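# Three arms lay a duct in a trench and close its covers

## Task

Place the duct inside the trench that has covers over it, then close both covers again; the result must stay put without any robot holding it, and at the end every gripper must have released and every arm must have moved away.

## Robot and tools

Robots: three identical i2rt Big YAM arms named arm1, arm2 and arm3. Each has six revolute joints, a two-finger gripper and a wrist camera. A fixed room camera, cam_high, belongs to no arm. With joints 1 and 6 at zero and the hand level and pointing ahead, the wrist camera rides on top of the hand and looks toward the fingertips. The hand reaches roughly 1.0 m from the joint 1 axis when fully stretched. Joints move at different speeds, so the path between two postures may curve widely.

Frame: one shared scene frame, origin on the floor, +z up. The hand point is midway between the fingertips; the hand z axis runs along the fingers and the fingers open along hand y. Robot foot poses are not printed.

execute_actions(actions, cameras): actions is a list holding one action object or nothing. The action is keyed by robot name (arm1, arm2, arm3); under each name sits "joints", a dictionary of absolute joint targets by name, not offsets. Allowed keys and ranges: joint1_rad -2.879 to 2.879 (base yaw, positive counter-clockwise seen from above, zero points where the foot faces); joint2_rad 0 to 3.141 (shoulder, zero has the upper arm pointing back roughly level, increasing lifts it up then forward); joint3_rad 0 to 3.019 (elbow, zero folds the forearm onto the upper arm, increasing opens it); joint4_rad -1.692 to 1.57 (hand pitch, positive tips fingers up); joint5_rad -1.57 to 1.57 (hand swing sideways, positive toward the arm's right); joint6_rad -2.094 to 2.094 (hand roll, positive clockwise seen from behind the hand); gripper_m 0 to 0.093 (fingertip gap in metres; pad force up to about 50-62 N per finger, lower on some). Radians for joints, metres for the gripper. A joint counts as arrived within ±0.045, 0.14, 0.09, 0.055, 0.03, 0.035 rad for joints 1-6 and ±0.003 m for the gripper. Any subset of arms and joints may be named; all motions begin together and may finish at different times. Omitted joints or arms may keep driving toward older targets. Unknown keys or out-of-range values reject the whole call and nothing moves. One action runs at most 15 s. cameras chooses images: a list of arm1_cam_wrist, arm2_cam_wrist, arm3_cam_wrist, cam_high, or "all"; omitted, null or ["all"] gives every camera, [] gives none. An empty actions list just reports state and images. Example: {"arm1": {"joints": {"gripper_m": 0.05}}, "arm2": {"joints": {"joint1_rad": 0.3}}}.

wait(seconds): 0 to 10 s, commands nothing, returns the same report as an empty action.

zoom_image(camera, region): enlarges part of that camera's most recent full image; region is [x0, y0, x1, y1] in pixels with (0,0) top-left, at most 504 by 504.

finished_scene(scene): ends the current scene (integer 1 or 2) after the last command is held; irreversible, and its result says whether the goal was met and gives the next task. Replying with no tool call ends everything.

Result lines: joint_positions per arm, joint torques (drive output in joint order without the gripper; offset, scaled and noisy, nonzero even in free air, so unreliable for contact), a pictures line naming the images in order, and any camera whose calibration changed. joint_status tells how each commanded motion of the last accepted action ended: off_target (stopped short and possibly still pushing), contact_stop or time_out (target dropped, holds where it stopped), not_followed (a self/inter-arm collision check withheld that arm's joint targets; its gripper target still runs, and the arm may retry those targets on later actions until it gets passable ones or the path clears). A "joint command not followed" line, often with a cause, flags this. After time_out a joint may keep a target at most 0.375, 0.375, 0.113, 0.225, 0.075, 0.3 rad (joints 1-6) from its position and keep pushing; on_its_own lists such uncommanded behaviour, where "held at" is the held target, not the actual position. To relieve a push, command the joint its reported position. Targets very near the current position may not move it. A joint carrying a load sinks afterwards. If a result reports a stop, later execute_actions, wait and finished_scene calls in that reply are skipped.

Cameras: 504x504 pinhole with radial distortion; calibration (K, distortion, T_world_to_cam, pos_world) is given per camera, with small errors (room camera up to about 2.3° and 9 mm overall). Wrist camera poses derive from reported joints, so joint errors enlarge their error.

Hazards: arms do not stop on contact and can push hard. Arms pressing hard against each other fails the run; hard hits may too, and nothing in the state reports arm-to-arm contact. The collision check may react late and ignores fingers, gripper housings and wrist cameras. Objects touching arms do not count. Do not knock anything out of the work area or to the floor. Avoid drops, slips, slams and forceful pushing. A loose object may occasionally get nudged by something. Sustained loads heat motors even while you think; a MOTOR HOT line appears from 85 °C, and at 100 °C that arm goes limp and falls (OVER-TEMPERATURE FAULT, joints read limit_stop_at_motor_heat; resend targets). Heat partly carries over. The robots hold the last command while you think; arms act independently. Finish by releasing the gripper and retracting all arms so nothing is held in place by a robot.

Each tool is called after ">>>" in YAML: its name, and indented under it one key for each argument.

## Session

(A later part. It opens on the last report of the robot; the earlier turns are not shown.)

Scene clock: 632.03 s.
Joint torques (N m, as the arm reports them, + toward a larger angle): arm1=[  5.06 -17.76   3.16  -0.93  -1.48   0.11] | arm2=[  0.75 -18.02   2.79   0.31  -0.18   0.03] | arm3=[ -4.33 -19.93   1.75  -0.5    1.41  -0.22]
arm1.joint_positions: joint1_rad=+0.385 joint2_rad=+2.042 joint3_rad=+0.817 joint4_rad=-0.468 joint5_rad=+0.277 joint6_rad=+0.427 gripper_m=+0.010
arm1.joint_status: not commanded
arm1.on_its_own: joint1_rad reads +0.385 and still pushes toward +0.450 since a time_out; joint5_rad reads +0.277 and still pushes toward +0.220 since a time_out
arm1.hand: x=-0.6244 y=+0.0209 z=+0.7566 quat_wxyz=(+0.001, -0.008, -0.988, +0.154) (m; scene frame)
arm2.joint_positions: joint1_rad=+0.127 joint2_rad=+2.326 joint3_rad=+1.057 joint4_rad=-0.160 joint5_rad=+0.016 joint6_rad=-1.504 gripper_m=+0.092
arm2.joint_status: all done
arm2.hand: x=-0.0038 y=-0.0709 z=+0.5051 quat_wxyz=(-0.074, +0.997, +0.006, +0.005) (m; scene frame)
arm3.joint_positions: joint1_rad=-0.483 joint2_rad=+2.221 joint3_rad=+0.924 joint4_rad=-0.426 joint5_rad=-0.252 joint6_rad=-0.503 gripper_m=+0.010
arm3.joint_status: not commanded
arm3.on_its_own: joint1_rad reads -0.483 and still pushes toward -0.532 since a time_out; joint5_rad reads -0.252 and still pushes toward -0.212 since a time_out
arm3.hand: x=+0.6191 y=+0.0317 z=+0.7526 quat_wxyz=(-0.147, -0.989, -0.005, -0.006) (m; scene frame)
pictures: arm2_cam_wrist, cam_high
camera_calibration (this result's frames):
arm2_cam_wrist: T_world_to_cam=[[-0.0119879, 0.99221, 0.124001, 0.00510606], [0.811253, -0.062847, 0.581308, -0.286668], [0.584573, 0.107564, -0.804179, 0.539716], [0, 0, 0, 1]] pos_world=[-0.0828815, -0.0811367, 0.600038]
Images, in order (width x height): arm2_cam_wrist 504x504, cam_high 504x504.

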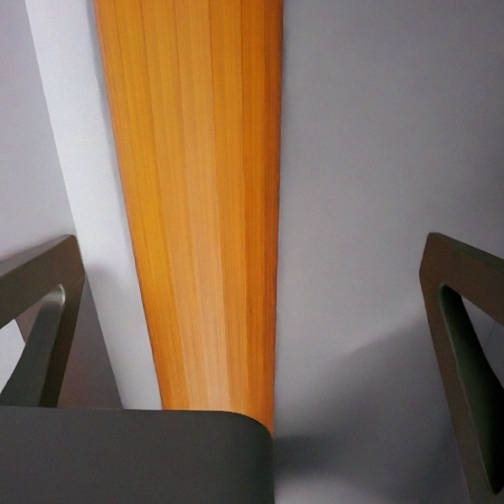

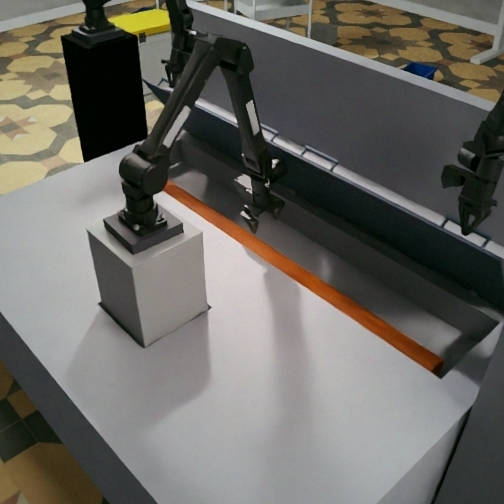

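>>> execute_actions:
  actions:
    - {"arm2":{"joints":{"joint1_rad":0.246,"joint2_rad":1.25,"joint3_rad":0.55,"joint4_rad":-0.95,"joint5_rad":0.0,"joint6_rad":-1.36}}}
  cameras: ["cam_high"]

Scene clock: 636.97 s.
Joint torques (N m, as the arm reports them, + toward a larger angle): arm1=[  4.8  -17.77   3.15  -0.91  -1.5    0.14] | arm2=[-0.18 -7.2   5.43 -0.65 -0.22  0.12] | arm3=[ -4.36 -19.87   1.78  -0.51   1.41  -0.22]
arm1.joint_positions: joint1_rad=+0.385 joint2_rad=+2.042 joint3_rad=+0.817 joint4_rad=-0.468 joint5_rad=+0.277 joint6_rad=+0.427 gripper_m=+0.010
arm1.joint_status: not commanded
arm1.on_its_own: joint1_rad reads +0.385 and still pushes toward +0.450 since a time_out; joint5_rad reads +0.277 and still pushes toward +0.220 since a time_out
arm1.hand: x=-0.6244 y=+0.0209 z=+0.7566 quat_wxyz=(+0.001, -0.008, -0.988, +0.154) (m; scene frame)
arm2.joint_positions: joint1_rad=+0.254 joint2_rad=+1.259 joint3_rad=+0.550 joint4_rad=-0.935 joint5_rad=+0.002 joint6_rad=-1.369 gripper_m=+0.092
arm2.joint_status: all done
arm2.hand: x=-0.0187 y=-0.3130 z=+0.7699 quat_wxyz=(+0.033, +0.999, +0.002, +0.010) (m; scene frame)
arm3.joint_positions: joint1_rad=-0.483 joint2_rad=+2.221 joint3_rad=+0.924 joint4_rad=-0.426 joint5_rad=-0.252 joint6_rad=-0.503 gripper_m=+0.010
arm3.joint_status: not commanded
arm3.on_its_own: joint1_rad reads -0.483 and still pushes toward -0.532 since a time_out; joint5_rad reads -0.252 and still pushes toward -0.212 since a time_out
arm3.hand: x=+0.6191 y=+0.0317 z=+0.7526 quat_wxyz=(-0.147, -0.989, -0.005, -0.006) (m; scene frame)
pictures: cam_high
Images, in order (width x height): cam_high 504x504.

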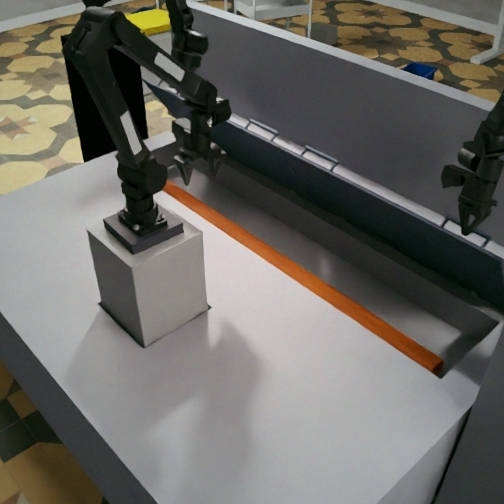

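>>> execute_actions:
  actions:
    - {"arm1":{"joints":{"joint1_rad":0.217,"joint2_rad":2.100,"joint3_rad":0.758,"joint4_rad":-0.292,"joint5_rad":0.195,"joint6_rad":0.222}},"arm3":{"joints":{"joint1_rad":-0.314,"joint2_rad":2.280,"joint3_rad":0.860,"joint4_rad":-0.232,"joint5_rad":-0.188,"joint6_rad":-0.322}}}
  cameras: ["cam_high"]

Scene clock: 643.27 s.
Joint torques (N m, as the arm reports them, + toward a larger angle): arm1=[  2.75 -19.23  -0.06  -0.4   -0.5    0.02] | arm2=[-0.29 -6.73  5.3  -0.65 -0.21  0.13] | arm3=[ -3.01 -21.59  -0.92  -0.71   0.57  -0.21]
arm1.joint_positions: joint1_rad=+0.181 joint2_rad=+2.142 joint3_rad=+0.774 joint4_rad=-0.273 joint5_rad=+0.220 joint6_rad=+0.220 gripper_m=+0.010
arm1.joint_status: all done
arm1.hand: x=-0.6254 y=-0.0442 z=+0.7140 quat_wxyz=(+0.012, -0.011, -0.993, +0.119) (m; scene frame)
arm2.joint_positions: joint1_rad=+0.254 joint2_rad=+1.259 joint3_rad=+0.550 joint4_rad=-0.935 joint5_rad=+0.002 joint6_rad=-1.369 gripper_m=+0.092
arm2.joint_status: not commanded
arm2.hand: x=-0.0187 y=-0.3130 z=+0.7699 quat_wxyz=(+0.033, +0.999, +0.002, +0.010) (m; scene frame)
arm3.joint_positions: joint1_rad=-0.280 joint2_rad=+2.330 joint3_rad=+0.878 joint4_rad=-0.214 joint5_rad=-0.207 joint6_rad=-0.300 gripper_m=+0.010
arm3.joint_status: all done
arm3.hand: x=+0.6191 y=-0.0394 z=+0.7054 quat_wxyz=(-0.113, -0.993, -0.010, -0.015) (m; scene frame)
pictures: cam_high
Images, in order (width x height): cam_high 504x504.

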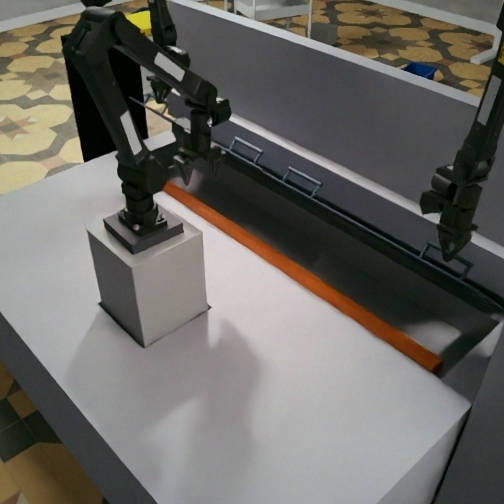

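>>> execute_actions:
  actions:
    - {"arm1":{"joints":{"joint1_rad":-0.077,"joint2_rad":2.245,"joint3_rad":0.766,"joint4_rad":-0.108,"joint5_rad":-0.055,"joint6_rad":-0.078}},"arm3":{"joints":{"joint1_rad":-0.033,"joint2_rad":2.418,"joint3_rad":0.857,"joint4_rad":-0.023,"joint5_rad":0.058,"joint6_rad":-0.030}}}
  cameras: ["cam_high"]

Scene clock: 645.57 s.
Joint torques (N m, as the arm reports them, + toward a larger angle): arm1=[  0.69 -20.71  -1.81  -0.79  -0.58  -0.14] | arm2=[-0.27 -7.1   5.38 -0.62 -0.24  0.13] | arm3=[ -1.02 -22.32  -2.83  -0.65   0.77  -0.06]
arm1.joint_positions: joint1_rad=-0.086 joint2_rad=+2.295 joint3_rad=+0.789 joint4_rad=-0.080 joint5_rad=-0.033 joint6_rad=-0.065 gripper_m=+0.010
arm1.joint_status: all done
arm1.hand: x=-0.6264 y=-0.0935 z=+0.6593 quat_wxyz=(+0.007, -0.007, -1.000, -0.013) (m; scene frame)
arm2.joint_positions: joint1_rad=+0.254 joint2_rad=+1.259 joint3_rad=+0.550 joint4_rad=-0.935 joint5_rad=+0.002 joint6_rad=-1.369 gripper_m=+0.092
arm2.joint_status: not commanded
arm2.hand: x=-0.0187 y=-0.3130 z=+0.7699 quat_wxyz=(+0.033, +0.999, +0.002, +0.010) (m; scene frame)
arm3.joint_positions: joint1_rad=-0.023 joint2_rad=+2.474 joint3_rad=+0.887 joint4_rad=-0.003 joint5_rad=+0.039 joint6_rad=-0.021 gripper_m=+0.010
arm3.joint_status: all done
arm3.hand: x=+0.6188 y=-0.0888 z=+0.6514 quat_wxyz=(+0.018, -1.000, -0.004, -0.008) (m; scene frame)
pictures: cam_high
Images, in order (width x height): cam_high 504x504.

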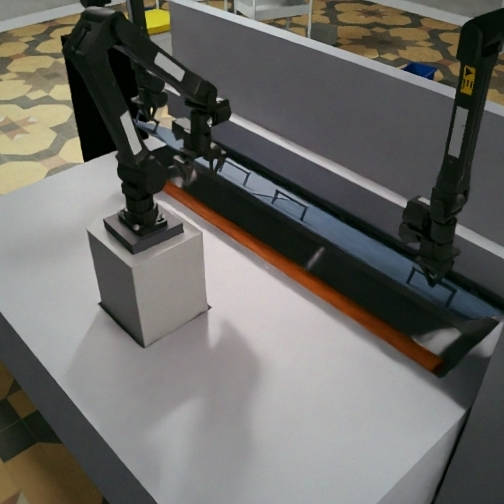

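>>> execute_actions:
  actions:
    - {"arm1":{"joints":{"joint1_rad":-0.283,"joint2_rad":2.455,"joint3_rad":0.910,"joint4_rad":-0.109,"joint5_rad":-0.260,"joint6_rad":-0.294}},"arm3":{"joints":{"joint1_rad":0.174,"joint2_rad":2.615,"joint3_rad":1.000,"joint4_rad":-0.012,"joint5_rad":0.269,"joint6_rad":0.186}}}
  cameras: ["cam_high"]

Scene clock: 649.47 s.
Joint torques (N m, as the arm reports them, + toward a larger angle): arm1=[  0.98 -22.65  -2.94  -1.21  -0.96  -0.16] | arm2=[ 0.14 -6.76  5.38 -0.59 -0.21  0.11] | arm3=[ -0.75 -24.    -3.81  -0.99   1.44  -0.06]
arm1.joint_positions: joint1_rad=-0.290 joint2_rad=+2.518 joint3_rad=+0.940 joint4_rad=-0.073 joint5_rad=-0.231 joint6_rad=-0.280 gripper_m=+0.010
arm1.joint_status: all done
arm1.hand: x=-0.6263 y=-0.1315 z=+0.5916 quat_wxyz=(+0.007, -0.005, -0.993, -0.118) (m; scene frame)
arm2.joint_positions: joint1_rad=+0.254 joint2_rad=+1.259 joint3_rad=+0.550 joint4_rad=-0.935 joint5_rad=+0.002 joint6_rad=-1.369 gripper_m=+0.092
arm2.joint_status: not commanded
arm2.hand: x=-0.0187 y=-0.3130 z=+0.7699 quat_wxyz=(+0.033, +0.999, +0.002, +0.010) (m; scene frame)
arm3.joint_positions: joint1_rad=+0.183 joint2_rad=+2.681 joint3_rad=+1.037 joint4_rad=+0.013 joint5_rad=+0.239 joint6_rad=+0.195 gripper_m=+0.010
arm3.joint_status: joint5_rad time_out (moved +0.200 of +0.230); the others done
arm3.on_its_own: joint5_rad reads +0.239 and still pushes toward +0.269 since a time_out
arm3.hand: x=+0.6187 y=-0.1271 z=+0.5840 quat_wxyz=(+0.121, -0.993, -0.002, -0.005) (m; scene frame)
pictures: cam_high
Images, in order (width x height): cam_high 504x504.

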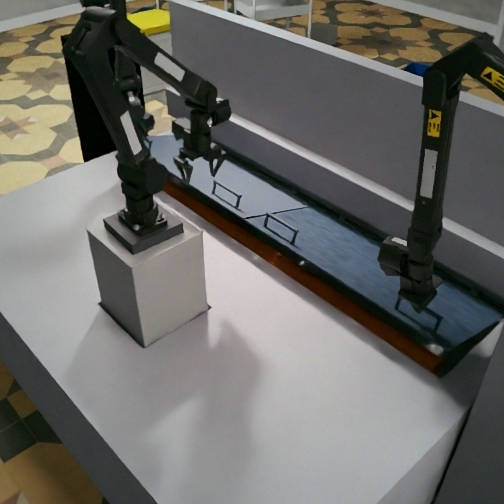

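>>> execute_actions:
  actions:
    - {"arm1":{"joints":{"joint1_rad":-0.381,"joint2_rad":2.615,"joint3_rad":1.055,"joint4_rad":-0.155,"joint5_rad":-0.360,"joint6_rad":-0.408}},"arm3":{"joints":{"joint1_rad":0.276,"joint2_rad":2.767,"joint3_rad":1.146,"joint4_rad":-0.058,"joint5_rad":0.372,"joint6_rad":0.302}}}
  cameras: ["cam_high"]

Scene clock: 657.00 s.
Joint torques (N m, as the arm reports them, + toward a larger angle): arm1=[  0.54 -23.18  -2.98  -1.35  -1.12  -0.22] | arm2=[ 0.07 -7.06  5.41 -0.56 -0.23  0.15] | arm3=[ -0.19 -24.11  -3.76  -1.19   1.66   0.02]
arm1.joint_positions: joint1_rad=-0.381 joint2_rad=+2.676 joint3_rad=+1.082 joint4_rad=-0.120 joint5_rad=-0.328 joint6_rad=-0.389 gripper_m=+0.010
arm1.joint_status: joint5_rad time_out (moved -0.097 of -0.129); the others done
arm1.on_its_own: joint5_rad reads -0.328 and still pushes toward -0.360 since a time_out
arm1.hand: x=-0.6260 y=-0.1483 z=+0.5413 quat_wxyz=(+0.006, -0.003, -0.985, -0.173) (m; scene frame)
arm2.joint_positions: joint1_rad=+0.254 joint2_rad=+1.259 joint3_rad=+0.550 joint4_rad=-0.935 joint5_rad=+0.002 joint6_rad=-1.369 gripper_m=+0.092
arm2.joint_status: not commanded
arm2.hand: x=-0.0187 y=-0.3130 z=+0.7699 quat_wxyz=(+0.033, +0.999, +0.002, +0.010) (m; scene frame)
arm3.joint_positions: joint1_rad=+0.277 joint2_rad=+2.828 joint3_rad=+1.181 joint4_rad=-0.031 joint5_rad=+0.338 joint6_rad=+0.304 gripper_m=+0.010
arm3.joint_status: joint5_rad time_out (moved +0.100 of +0.133); the others done
arm3.on_its_own: joint5_rad reads +0.338 and still pushes toward +0.372 since a time_out
arm3.hand: x=+0.6186 y=-0.1443 z=+0.5345 quat_wxyz=(+0.175, -0.985, +0.000, -0.001) (m; scene frame)
pictures: cam_high
Images, in order (width x height): cam_high 504x504.

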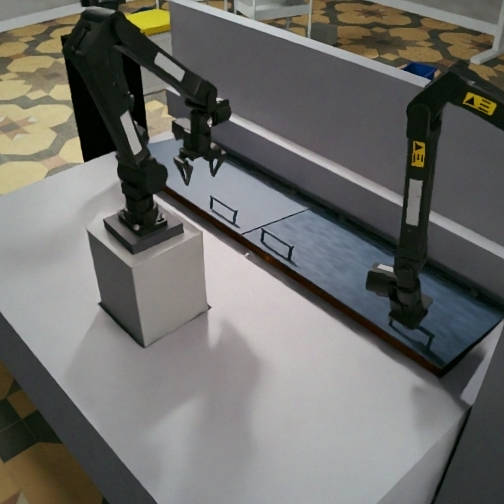

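>>> execute_actions:
  actions:
    - {"arm1":{"joints":{"joint1_rad":-0.404,"joint2_rad":2.705,"joint3_rad":1.128}},"arm3":{"joints":{"joint1_rad":0.300,"joint2_rad":2.854,"joint3_rad":1.228}}}
  cameras: ["cam_high"]

Scene clock: 665.77 s.
Joint torques (N m, as the arm reports them, + toward a larger angle): arm1=[  0.37 -22.17  -2.82  -1.2   -0.9   -0.08] | arm2=[ 0.12 -6.64  5.34 -0.67 -0.22  0.13] | arm3=[  0.02 -23.42  -3.27  -1.06   1.43  -0.12]
arm1.joint_positions: joint1_rad=-0.400 joint2_rad=+2.755 joint3_rad=+1.152 joint4_rad=-0.124 joint5_rad=-0.334 joint6_rad=-0.405 gripper_m=+0.010
arm1.joint_status: all done
arm1.hand: x=-0.6261 y=-0.1546 z=+0.5129 quat_wxyz=(+0.007, -0.006, -0.984, -0.179) (m; scene frame)
arm2.joint_positions: joint1_rad=+0.254 joint2_rad=+1.259 joint3_rad=+0.550 joint4_rad=-0.935 joint5_rad=+0.002 joint6_rad=-1.369 gripper_m=+0.092
arm2.joint_status: not commanded
arm2.hand: x=-0.0187 y=-0.3130 z=+0.7699 quat_wxyz=(+0.033, +0.999, +0.002, +0.010) (m; scene frame)
arm3.joint_positions: joint1_rad=+0.298 joint2_rad=+2.907 joint3_rad=+1.257 joint4_rad=-0.034 joint5_rad=+0.344 joint6_rad=+0.319 gripper_m=+0.010
arm3.joint_status: all done
arm3.hand: x=+0.6186 y=-0.1511 z=+0.5051 quat_wxyz=(+0.178, -0.984, -0.004, +0.001) (m; scene frame)
pictures: cam_high
Images, in order (width x height): cam_high 504x504.

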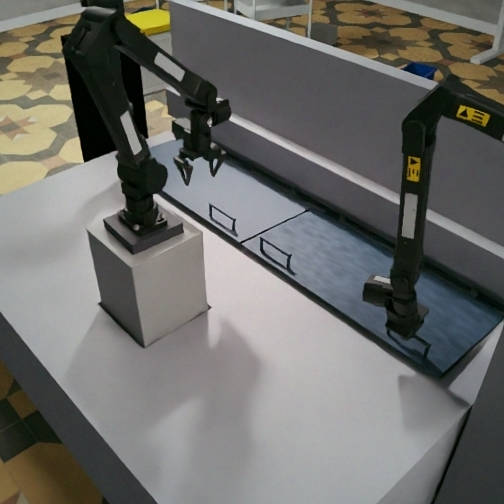

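>>> execute_actions:
  actions:
    - {"arm1":{"joints":{"joint1_rad":-0.412,"joint2_rad":2.745,"joint3_rad":1.158}},"arm3":{"joints":{"joint1_rad":0.308,"joint2_rad":2.894,"joint3_rad":1.262}}}
  cameras: ["cam_high"]

Scene clock: 668.23 s.
Joint torques (N m, as the arm reports them, + toward a larger angle): arm1=[  0.15 -21.19  -2.65  -1.18  -0.89  -0.04] | arm2=[-0.26 -6.79  5.37 -0.75 -0.23  0.13] | arm3=[  0.35 -22.52  -2.95  -1.1    1.35  -0.16]
arm1.joint_positions: joint1_rad=-0.405 joint2_rad=+2.785 joint3_rad=+1.180 joint4_rad=-0.124 joint5_rad=-0.334 joint6_rad=-0.409 gripper_m=+0.010
arm1.joint_status: all done
arm1.hand: x=-0.6259 y=-0.1567 z=+0.5014 quat_wxyz=(+0.007, -0.007, -0.984, -0.179) (m; scene frame)
arm2.joint_positions: joint1_rad=+0.254 joint2_rad=+1.259 joint3_rad=+0.550 joint4_rad=-0.935 joint5_rad=+0.002 joint6_rad=-1.369 gripper_m=+0.092
arm2.joint_status: not commanded
arm2.hand: x=-0.0187 y=-0.3130 z=+0.7699 quat_wxyz=(+0.033, +0.999, +0.002, +0.010) (m; scene frame)
arm3.joint_positions: joint1_rad=+0.304 joint2_rad=+2.937 joint3_rad=+1.286 joint4_rad=-0.034 joint5_rad=+0.345 joint6_rad=+0.323 gripper_m=+0.010
arm3.joint_status: all done
arm3.hand: x=+0.6185 y=-0.1531 z=+0.4936 quat_wxyz=(+0.179, -0.984, -0.005, +0.002) (m; scene frame)
pictures: cam_high
Images, in order (width x height): cam_high 504x504.

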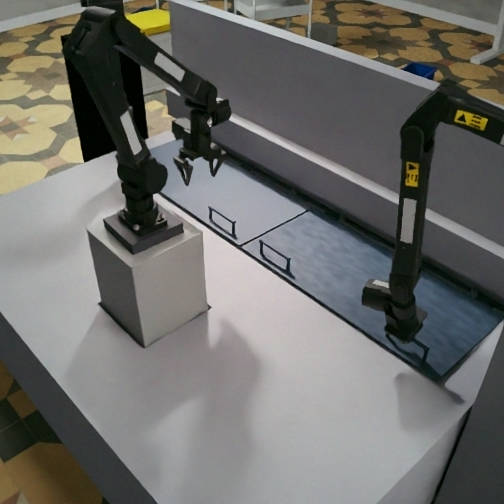

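>>> execute_actions:
  actions:
    - {"arm1":{"joints":{"joint1_rad":-0.418,"joint2_rad":2.785,"joint3_rad":1.188}},"arm3":{"joints":{"joint1_rad":0.314,"joint2_rad":2.934,"joint3_rad":1.296}}}
  cameras: ["cam_high"]

Scene clock: 669.90 s.
Joint torques (N m, as the arm reports them, + toward a larger angle): arm1=[  0.13 -20.31  -2.2   -1.14  -0.7    0.  ] | arm2=[-0.04 -6.63  5.32 -0.54 -0.22  0.14] | arm3=[  0.42 -20.84  -1.99  -1.07   1.    -0.2 ]
arm1.joint_positions: joint1_rad=-0.411 joint2_rad=+2.812 joint3_rad=+1.204 joint4_rad=-0.124 joint5_rad=-0.341 joint6_rad=-0.413 gripper_m=+0.010
arm1.joint_status: all done
arm1.hand: x=-0.6260 y=-0.1578 z=+0.4918 quat_wxyz=(+0.006, -0.008, -0.983, -0.183) (m; scene frame)
arm2.joint_positions: joint1_rad=+0.254 joint2_rad=+1.259 joint3_rad=+0.550 joint4_rad=-0.935 joint5_rad=+0.002 joint6_rad=-1.369 gripper_m=+0.092
arm2.joint_status: not commanded
arm2.hand: x=-0.0187 y=-0.3130 z=+0.7699 quat_wxyz=(+0.033, +0.999, +0.002, +0.010) (m; scene frame)
arm3.joint_positions: joint1_rad=+0.311 joint2_rad=+2.958 joint3_rad=+1.307 joint4_rad=-0.034 joint5_rad=+0.354 joint6_rad=+0.328 gripper_m=+0.010
arm3.joint_status: all done
arm3.hand: x=+0.6187 y=-0.1540 z=+0.4858 quat_wxyz=(+0.183, -0.983, -0.006, +0.004) (m; scene frame)
pictures: cam_high
Images, in order (width x height): cam_high 504x504.

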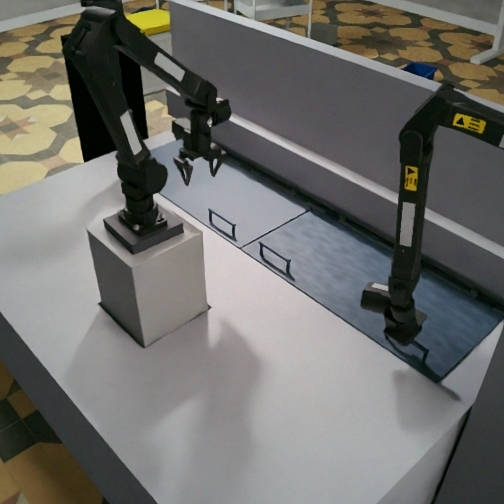

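>>> execute_actions:
  actions:
    - {"arm1":{"joints":{"joint2_rad":2.812,"joint3_rad":1.208}},"arm3":{"joints":{"joint2_rad":2.958,"joint3_rad":1.312}}}
  cameras: ["cam_high"]

Scene clock: 671.13 s.
Joint torques (N m, as the arm reports them, + toward a larger angle): arm1=[  0.18 -17.74  -0.89  -0.84  -0.67   0.01] | arm2=[-0.15 -6.45  5.44 -0.59 -0.21  0.13] | arm3=[  0.19 -18.55  -1.02  -0.78   0.99  -0.2 ]
arm1.joint_positions: joint1_rad=-0.411 joint2_rad=+2.813 joint3_rad=+1.209 joint4_rad=-0.133 joint5_rad=-0.342 joint6_rad=-0.415 gripper_m=+0.010
arm1.joint_status: all done
arm1.hand: x=-0.6257 y=-0.1578 z=+0.4916 quat_wxyz=(+0.008, -0.008, -0.983, -0.184) (m; scene frame)
arm2.joint_positions: joint1_rad=+0.254 joint2_rad=+1.259 joint3_rad=+0.550 joint4_rad=-0.935 joint5_rad=+0.002 joint6_rad=-1.369 gripper_m=+0.092
arm2.joint_status: not commanded
arm2.hand: x=-0.0187 y=-0.3130 z=+0.7699 quat_wxyz=(+0.033, +0.999, +0.002, +0.010) (m; scene frame)
arm3.joint_positions: joint1_rad=+0.311 joint2_rad=+2.959 joint3_rad=+1.311 joint4_rad=-0.040 joint5_rad=+0.355 joint6_rad=+0.329 gripper_m=+0.010
arm3.joint_status: all done
arm3.hand: x=+0.6183 y=-0.1540 z=+0.4857 quat_wxyz=(+0.184, -0.983, -0.006, +0.003) (m; scene frame)
pictures: cam_high
Images, in order (width x height): cam_high 504x504.

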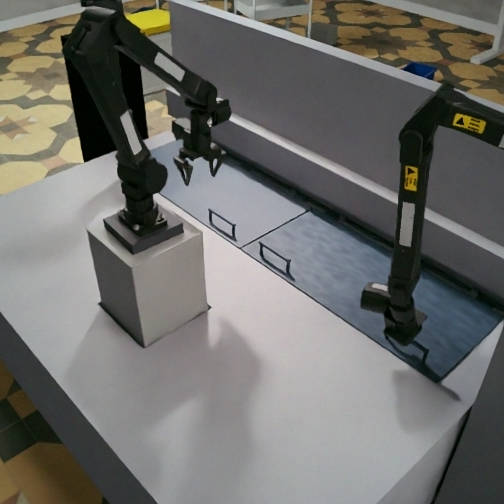

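>>> execute_actions:
  actions:
    - {"arm1":{"joints":{"joint5_rad":-0.342,"joint4_rad":-0.133,"gripper_m":0.05}},"arm3":{"joints":{"joint5_rad":0.355,"joint4_rad":-0.040,"gripper_m":0.05}}}

Scene clock: 672.80 s.
Joint torques (N m, as the arm reports them, + toward a larger angle): arm1=[  0.59 -18.26  -0.94   0.13  -0.09   0.01] | arm2=[ 0.04 -6.88  5.38 -0.65 -0.22  0.12] | arm3=[  0.37 -18.64  -0.96   0.09   0.32  -0.05]
arm1.joint_positions: joint1_rad=-0.411 joint2_rad=+2.813 joint3_rad=+1.209 joint4_rad=-0.133 joint5_rad=-0.341 joint6_rad=-0.415 gripper_m=+0.050
arm1.joint_status: all done
arm1.hand: x=-0.6258 y=-0.1579 z=+0.4915 quat_wxyz=(+0.008, -0.008, -0.983, -0.184) (m; scene frame)
arm2.joint_positions: joint1_rad=+0.254 joint2_rad=+1.259 joint3_rad=+0.550 joint4_rad=-0.935 joint5_rad=+0.002 joint6_rad=-1.369 gripper_m=+0.092
arm2.joint_status: not commanded
arm2.hand: x=-0.0187 y=-0.3130 z=+0.7699 quat_wxyz=(+0.033, +0.999, +0.002, +0.010) (m; scene frame)
arm3.joint_positions: joint1_rad=+0.311 joint2_rad=+2.959 joint3_rad=+1.311 joint4_rad=-0.040 joint5_rad=+0.353 joint6_rad=+0.312 gripper_m=+0.050
arm3.joint_status: all done
arm3.hand: x=+0.6184 y=-0.1542 z=+0.4856 quat_wxyz=(+0.183, -0.983, -0.014, +0.001) (m; scene frame)
pictures: arm1_cam_wrist, arm2_cam_wrist, arm3_cam_wrist, cam_high
camera_calibration (this result's frames):
arm1_cam_wrist: T_world_to_cam=[[-0.00331829, -0.933657, -0.358153, 0.0290336], [-0.800519, -0.212162, 0.560496, -0.80406], [-0.599298, 0.288568, -0.746707, 0.165616], [0, 0, 0, 1]] pos_world=[-0.544316, -0.191275, 0.584738]
arm2_cam_wrist: T_world_to_cam=[[-0.00245667, 0.99605, -0.0887577, 0.37745], [0.804326, 0.0547069, 0.591665, -0.415015], [0.594184, -0.0699365, -0.801283, 0.729848], [0, 0, 0, 1]] pos_world=[-0.098929, -0.302212, 0.863866]
arm3_cam_wrist: T_world_to_cam=[[-0.0359266, 0.929303, 0.367568, -0.00980981], [0.823777, -0.18069, 0.537347, -0.794101], [0.565774, 0.322099, -0.759047, 0.189045], [0, 0, 0, 1]] pos_world=[0.546853, -0.195261, 0.573808]
Images, in order (width x height): arm1_cam_wrist 504x504, arm2_cam_wrist 504x504, arm3_cam_wrist 504x504, cam_high 504x504.

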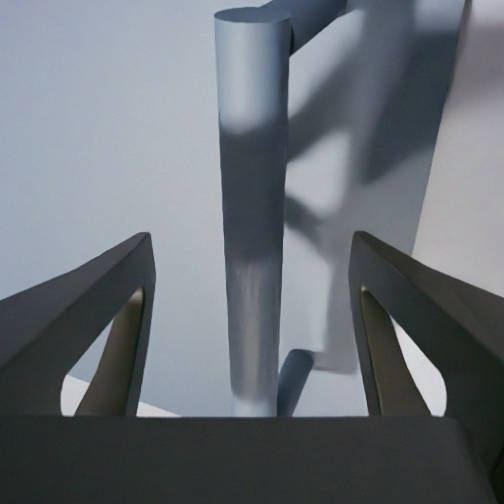

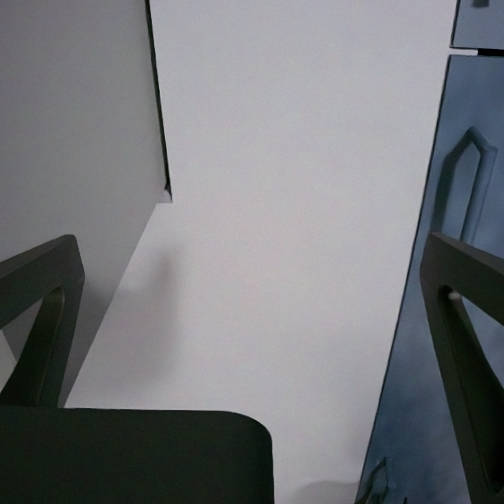

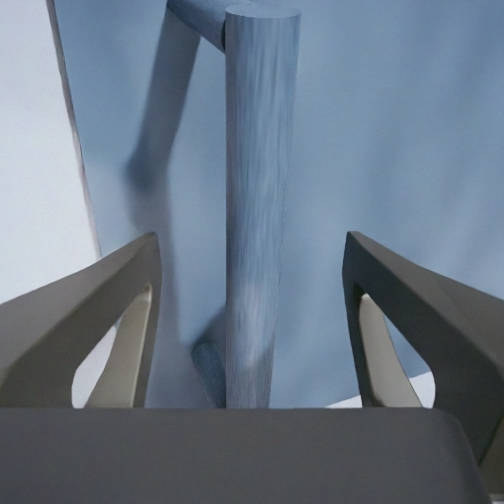

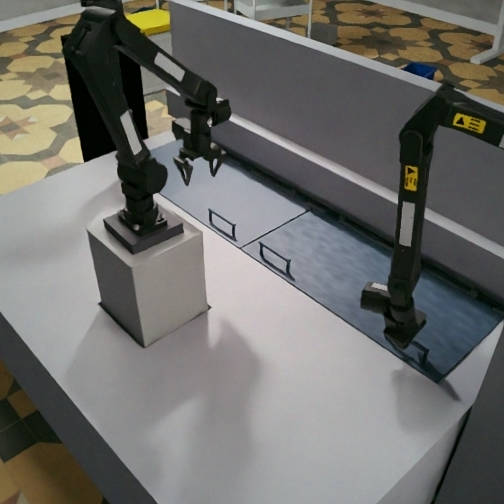

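>>> execute_actions:
  actions:
    - {"arm1":{"joints":{"joint2_rad":2.645,"joint3_rad":1.062}},"arm3":{"joints":{"joint2_rad":2.795,"joint3_rad":1.150}},"arm2":{"joints":{"joint2_rad":0.85,"joint3_rad":0.5,"joint4_rad":-0.7}}}

Scene clock: 682.97 s.
Joint torques (N m, as the arm reports them, + toward a larger angle): arm1=[ -0.01 -17.39  -0.81   0.2   -0.09   0.01] | arm2=[ 0.13 -3.28  8.47  1.72 -0.21  0.17] | arm3=[  0.25 -18.08  -1.24   0.1    0.32  -0.05]
arm1.joint_positions: joint1_rad=-0.411 joint2_rad=+2.646 joint3_rad=+1.065 joint4_rad=-0.133 joint5_rad=-0.341 joint6_rad=-0.415 gripper_m=+0.050
arm1.joint_status: all done
arm1.hand: x=-0.6265 y=-0.1571 z=+0.5530 quat_wxyz=(-0.002, -0.006, -0.984, -0.180) (m; scene frame)
arm2.joint_positions: joint1_rad=+0.254 joint2_rad=+0.851 joint3_rad=+0.484 joint4_rad=-0.721 joint5_rad=+0.002 joint6_rad=-1.368 gripper_m=+0.092
arm2.joint_status: all done
arm2.hand: x=-0.0296 y=-0.2629 z=+0.8577 quat_wxyz=(-0.238, +0.970, +0.002, -0.046) (m; scene frame)
arm3.joint_positions: joint1_rad=+0.311 joint2_rad=+2.794 joint3_rad=+1.152 joint4_rad=-0.040 joint5_rad=+0.353 joint6_rad=+0.312 gripper_m=+0.050
arm3.joint_status: all done
arm3.hand: x=+0.6198 y=-0.1537 z=+0.5485 quat_wxyz=(+0.182, -0.983, -0.014, +0.004) (m; scene frame)
pictures: arm1_cam_wrist, arm2_cam_wrist, arm3_cam_wrist, cam_high
camera_calibration (this result's frames):
arm1_cam_wrist: T_world_to_cam=[[0.00429829, -0.936829, -0.349763, 0.0514089], [-0.81213, -0.207347, 0.545392, -0.837037], [-0.583461, 0.281708, -0.761717, 0.227985], [0, 0, 0, 1]] pos_world=[-0.546983, -0.189621, 0.648155]
arm2_cam_wrist: T_world_to_cam=[[0.0159372, 0.897648, 0.440424, -0.143879], [0.865099, -0.233241, 0.444074, -0.408247], [0.501347, 0.373933, -0.780272, 0.906064], [0, 0, 0, 1]] pos_world=[-0.0987855, -0.304875, 0.951637]
arm3_cam_wrist: T_world_to_cam=[[-0.0342894, 0.930068, 0.365785, -0.0333108], [0.827243, -0.178959, 0.532581, -0.828203], [0.560797, 0.320855, -0.763256, 0.240975], [0, 0, 0, 1]] pos_world=[0.548845, -0.194551, 0.637195]
Images, in order (width x height): arm1_cam_wrist 504x504, arm2_cam_wrist 504x504, arm3_cam_wrist 504x504, cam_high 504x504.

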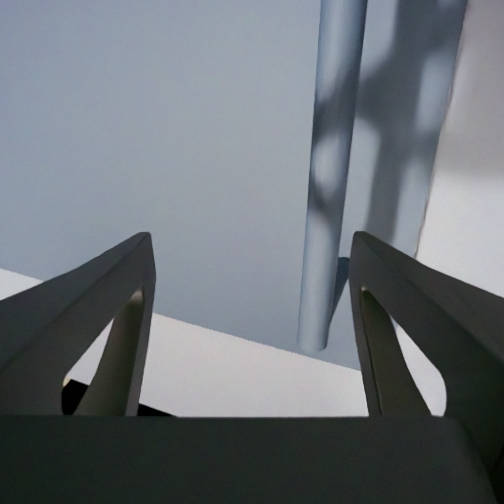

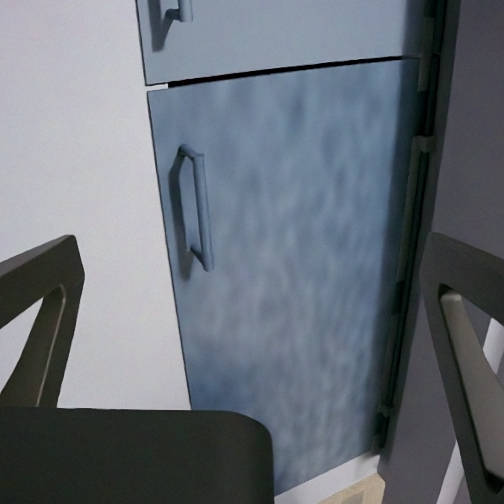

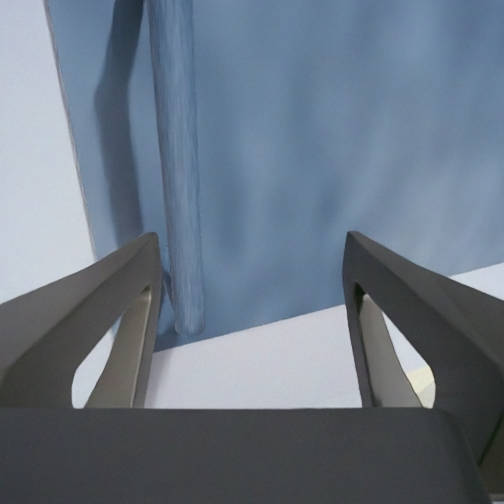

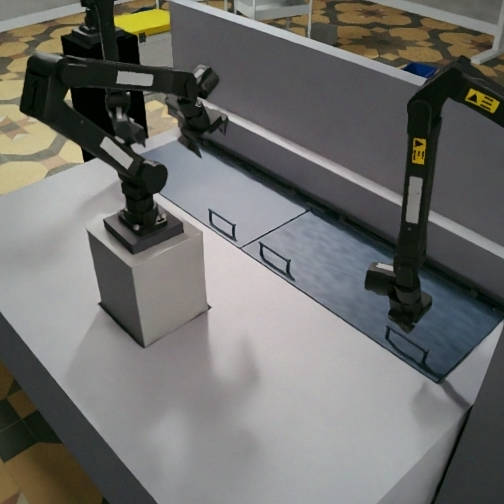

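>>> execute_actions:
  actions:
    - {"arm1":{"joints":{"joint1_rad":-0.2,"joint2_rad":1.3,"joint3_rad":0.6,"joint4_rad":-0.5,"joint5_rad":0.0,"joint6_rad":0.0}},"arm3":{"joints":{"joint1_rad":0.15,"joint2_rad":1.4,"joint3_rad":0.65,"joint4_rad":-0.5,"joint5_rad":0.0,"joint6_rad":0.0}}}

Scene clock: 685.50 s.
Joint torques (N m, as the arm reports them, + toward a larger angle): arm1=[-0.22 -9.1   6.74  1.18  0.34  0.06] | arm2=[-0.38 -2.78  8.45  1.69 -0.2   0.18] | arm3=[  0.8  -10.5    5.66   0.64  -0.15  -0.09]
arm1.joint_positions: joint1_rad=-0.188 joint2_rad=+1.303 joint3_rad=+0.604 joint4_rad=-0.496 joint5_rad=-0.005 joint6_rad=-0.009 gripper_m=+0.050
arm1.joint_status: all done
arm1.hand: x=-0.6061 y=-0.1353 z=+0.9567 quat_wxyz=(-0.186, -0.082, -0.979, +0.019) (m; scene frame)
arm2.joint_positions: joint1_rad=+0.254 joint2_rad=+0.851 joint3_rad=+0.484 joint4_rad=-0.721 joint5_rad=+0.002 joint6_rad=-1.368 gripper_m=+0.092
arm2.joint_status: not commanded
arm2.hand: x=-0.0296 y=-0.2629 z=+0.8577 quat_wxyz=(-0.238, +0.970, +0.002, -0.046) (m; scene frame)
arm3.joint_positions: joint1_rad=+0.141 joint2_rad=+1.402 joint3_rad=+0.652 joint4_rad=-0.491 joint5_rad=+0.003 joint6_rad=+0.010 gripper_m=+0.050
arm3.joint_status: all done
arm3.hand: x=+0.5899 y=-0.1566 z=+0.9900 quat_wxyz=(-0.013, -0.984, -0.069, +0.165) (m; scene frame)
pictures: arm1_cam_wrist, arm2_cam_wrist, arm3_cam_wrist, cam_high
camera_calibration (this result's frames):
arm1_cam_wrist: T_world_to_cam=[[-0.155373, -0.987726, 0.0159891, -0.24063], [-0.95564, 0.154387, 0.250833, -0.792421], [-0.250223, 0.023693, -0.967898, 0.905527], [0, 0, 0, 1]] pos_world=[-0.568073, -0.136792, 1.07907]
arm2_cam_wrist: T_world_to_cam=[[0.0159372, 0.897648, 0.440424, -0.143879], [0.865099, -0.233241, 0.444074, -0.408247], [0.501347, 0.373933, -0.780272, 0.906064], [0, 0, 0, 1]] pos_world=[-0.0987855, -0.304875, 0.951637]
arm3_cam_wrist: T_world_to_cam=[[-0.14536, 0.989354, 0.00705395, 0.23687], [0.952312, 0.137977, 0.272148, -0.805436], [0.268277, 0.046277, -0.96223, 0.922248], [0, 0, 0, 1]] pos_world=[0.55404, -0.165895, 1.10494]
Images, in order (width x height): arm1_cam_wrist 504x504, arm2_cam_wrist 504x504, arm3_cam_wrist 504x504, cam_high 504x504.

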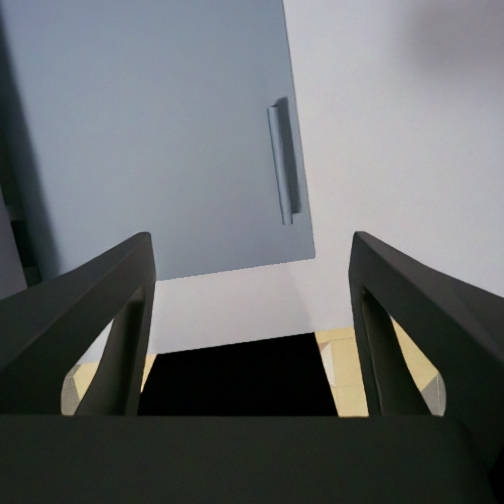

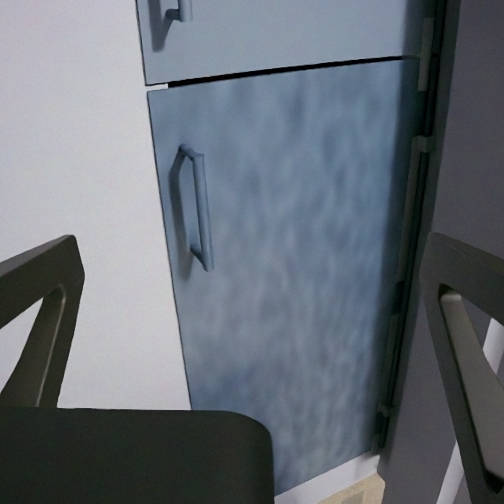

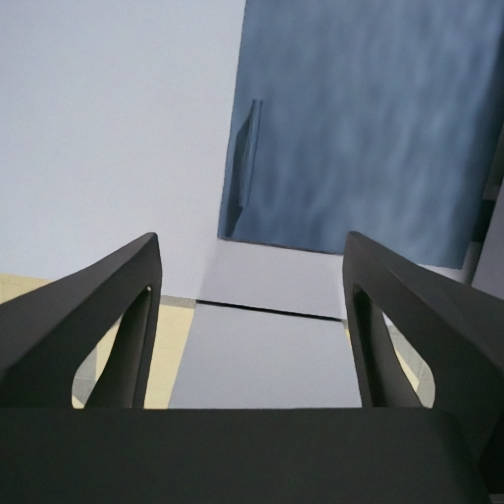

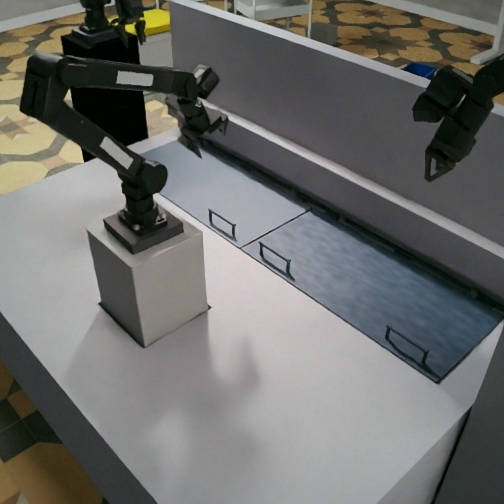

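>>> zoom_image:
  camera: "cam_high"
  region: [140, 130, 504, 400]

Region (140, 130, 504, 400) of cam_high's 504x504 image, scaled by 1.385, with more detail than that image has; it fills the top 374 rows of this view, and the rest is white.

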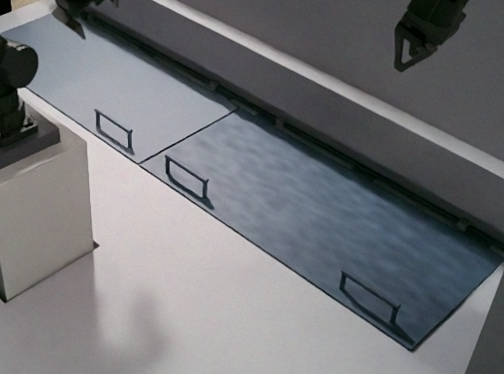

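Both covers are shut flush, the duct is in the trench, and the arms are clear.

>>> finished_scene:
  scene: 1

The scene is finished: the task was done.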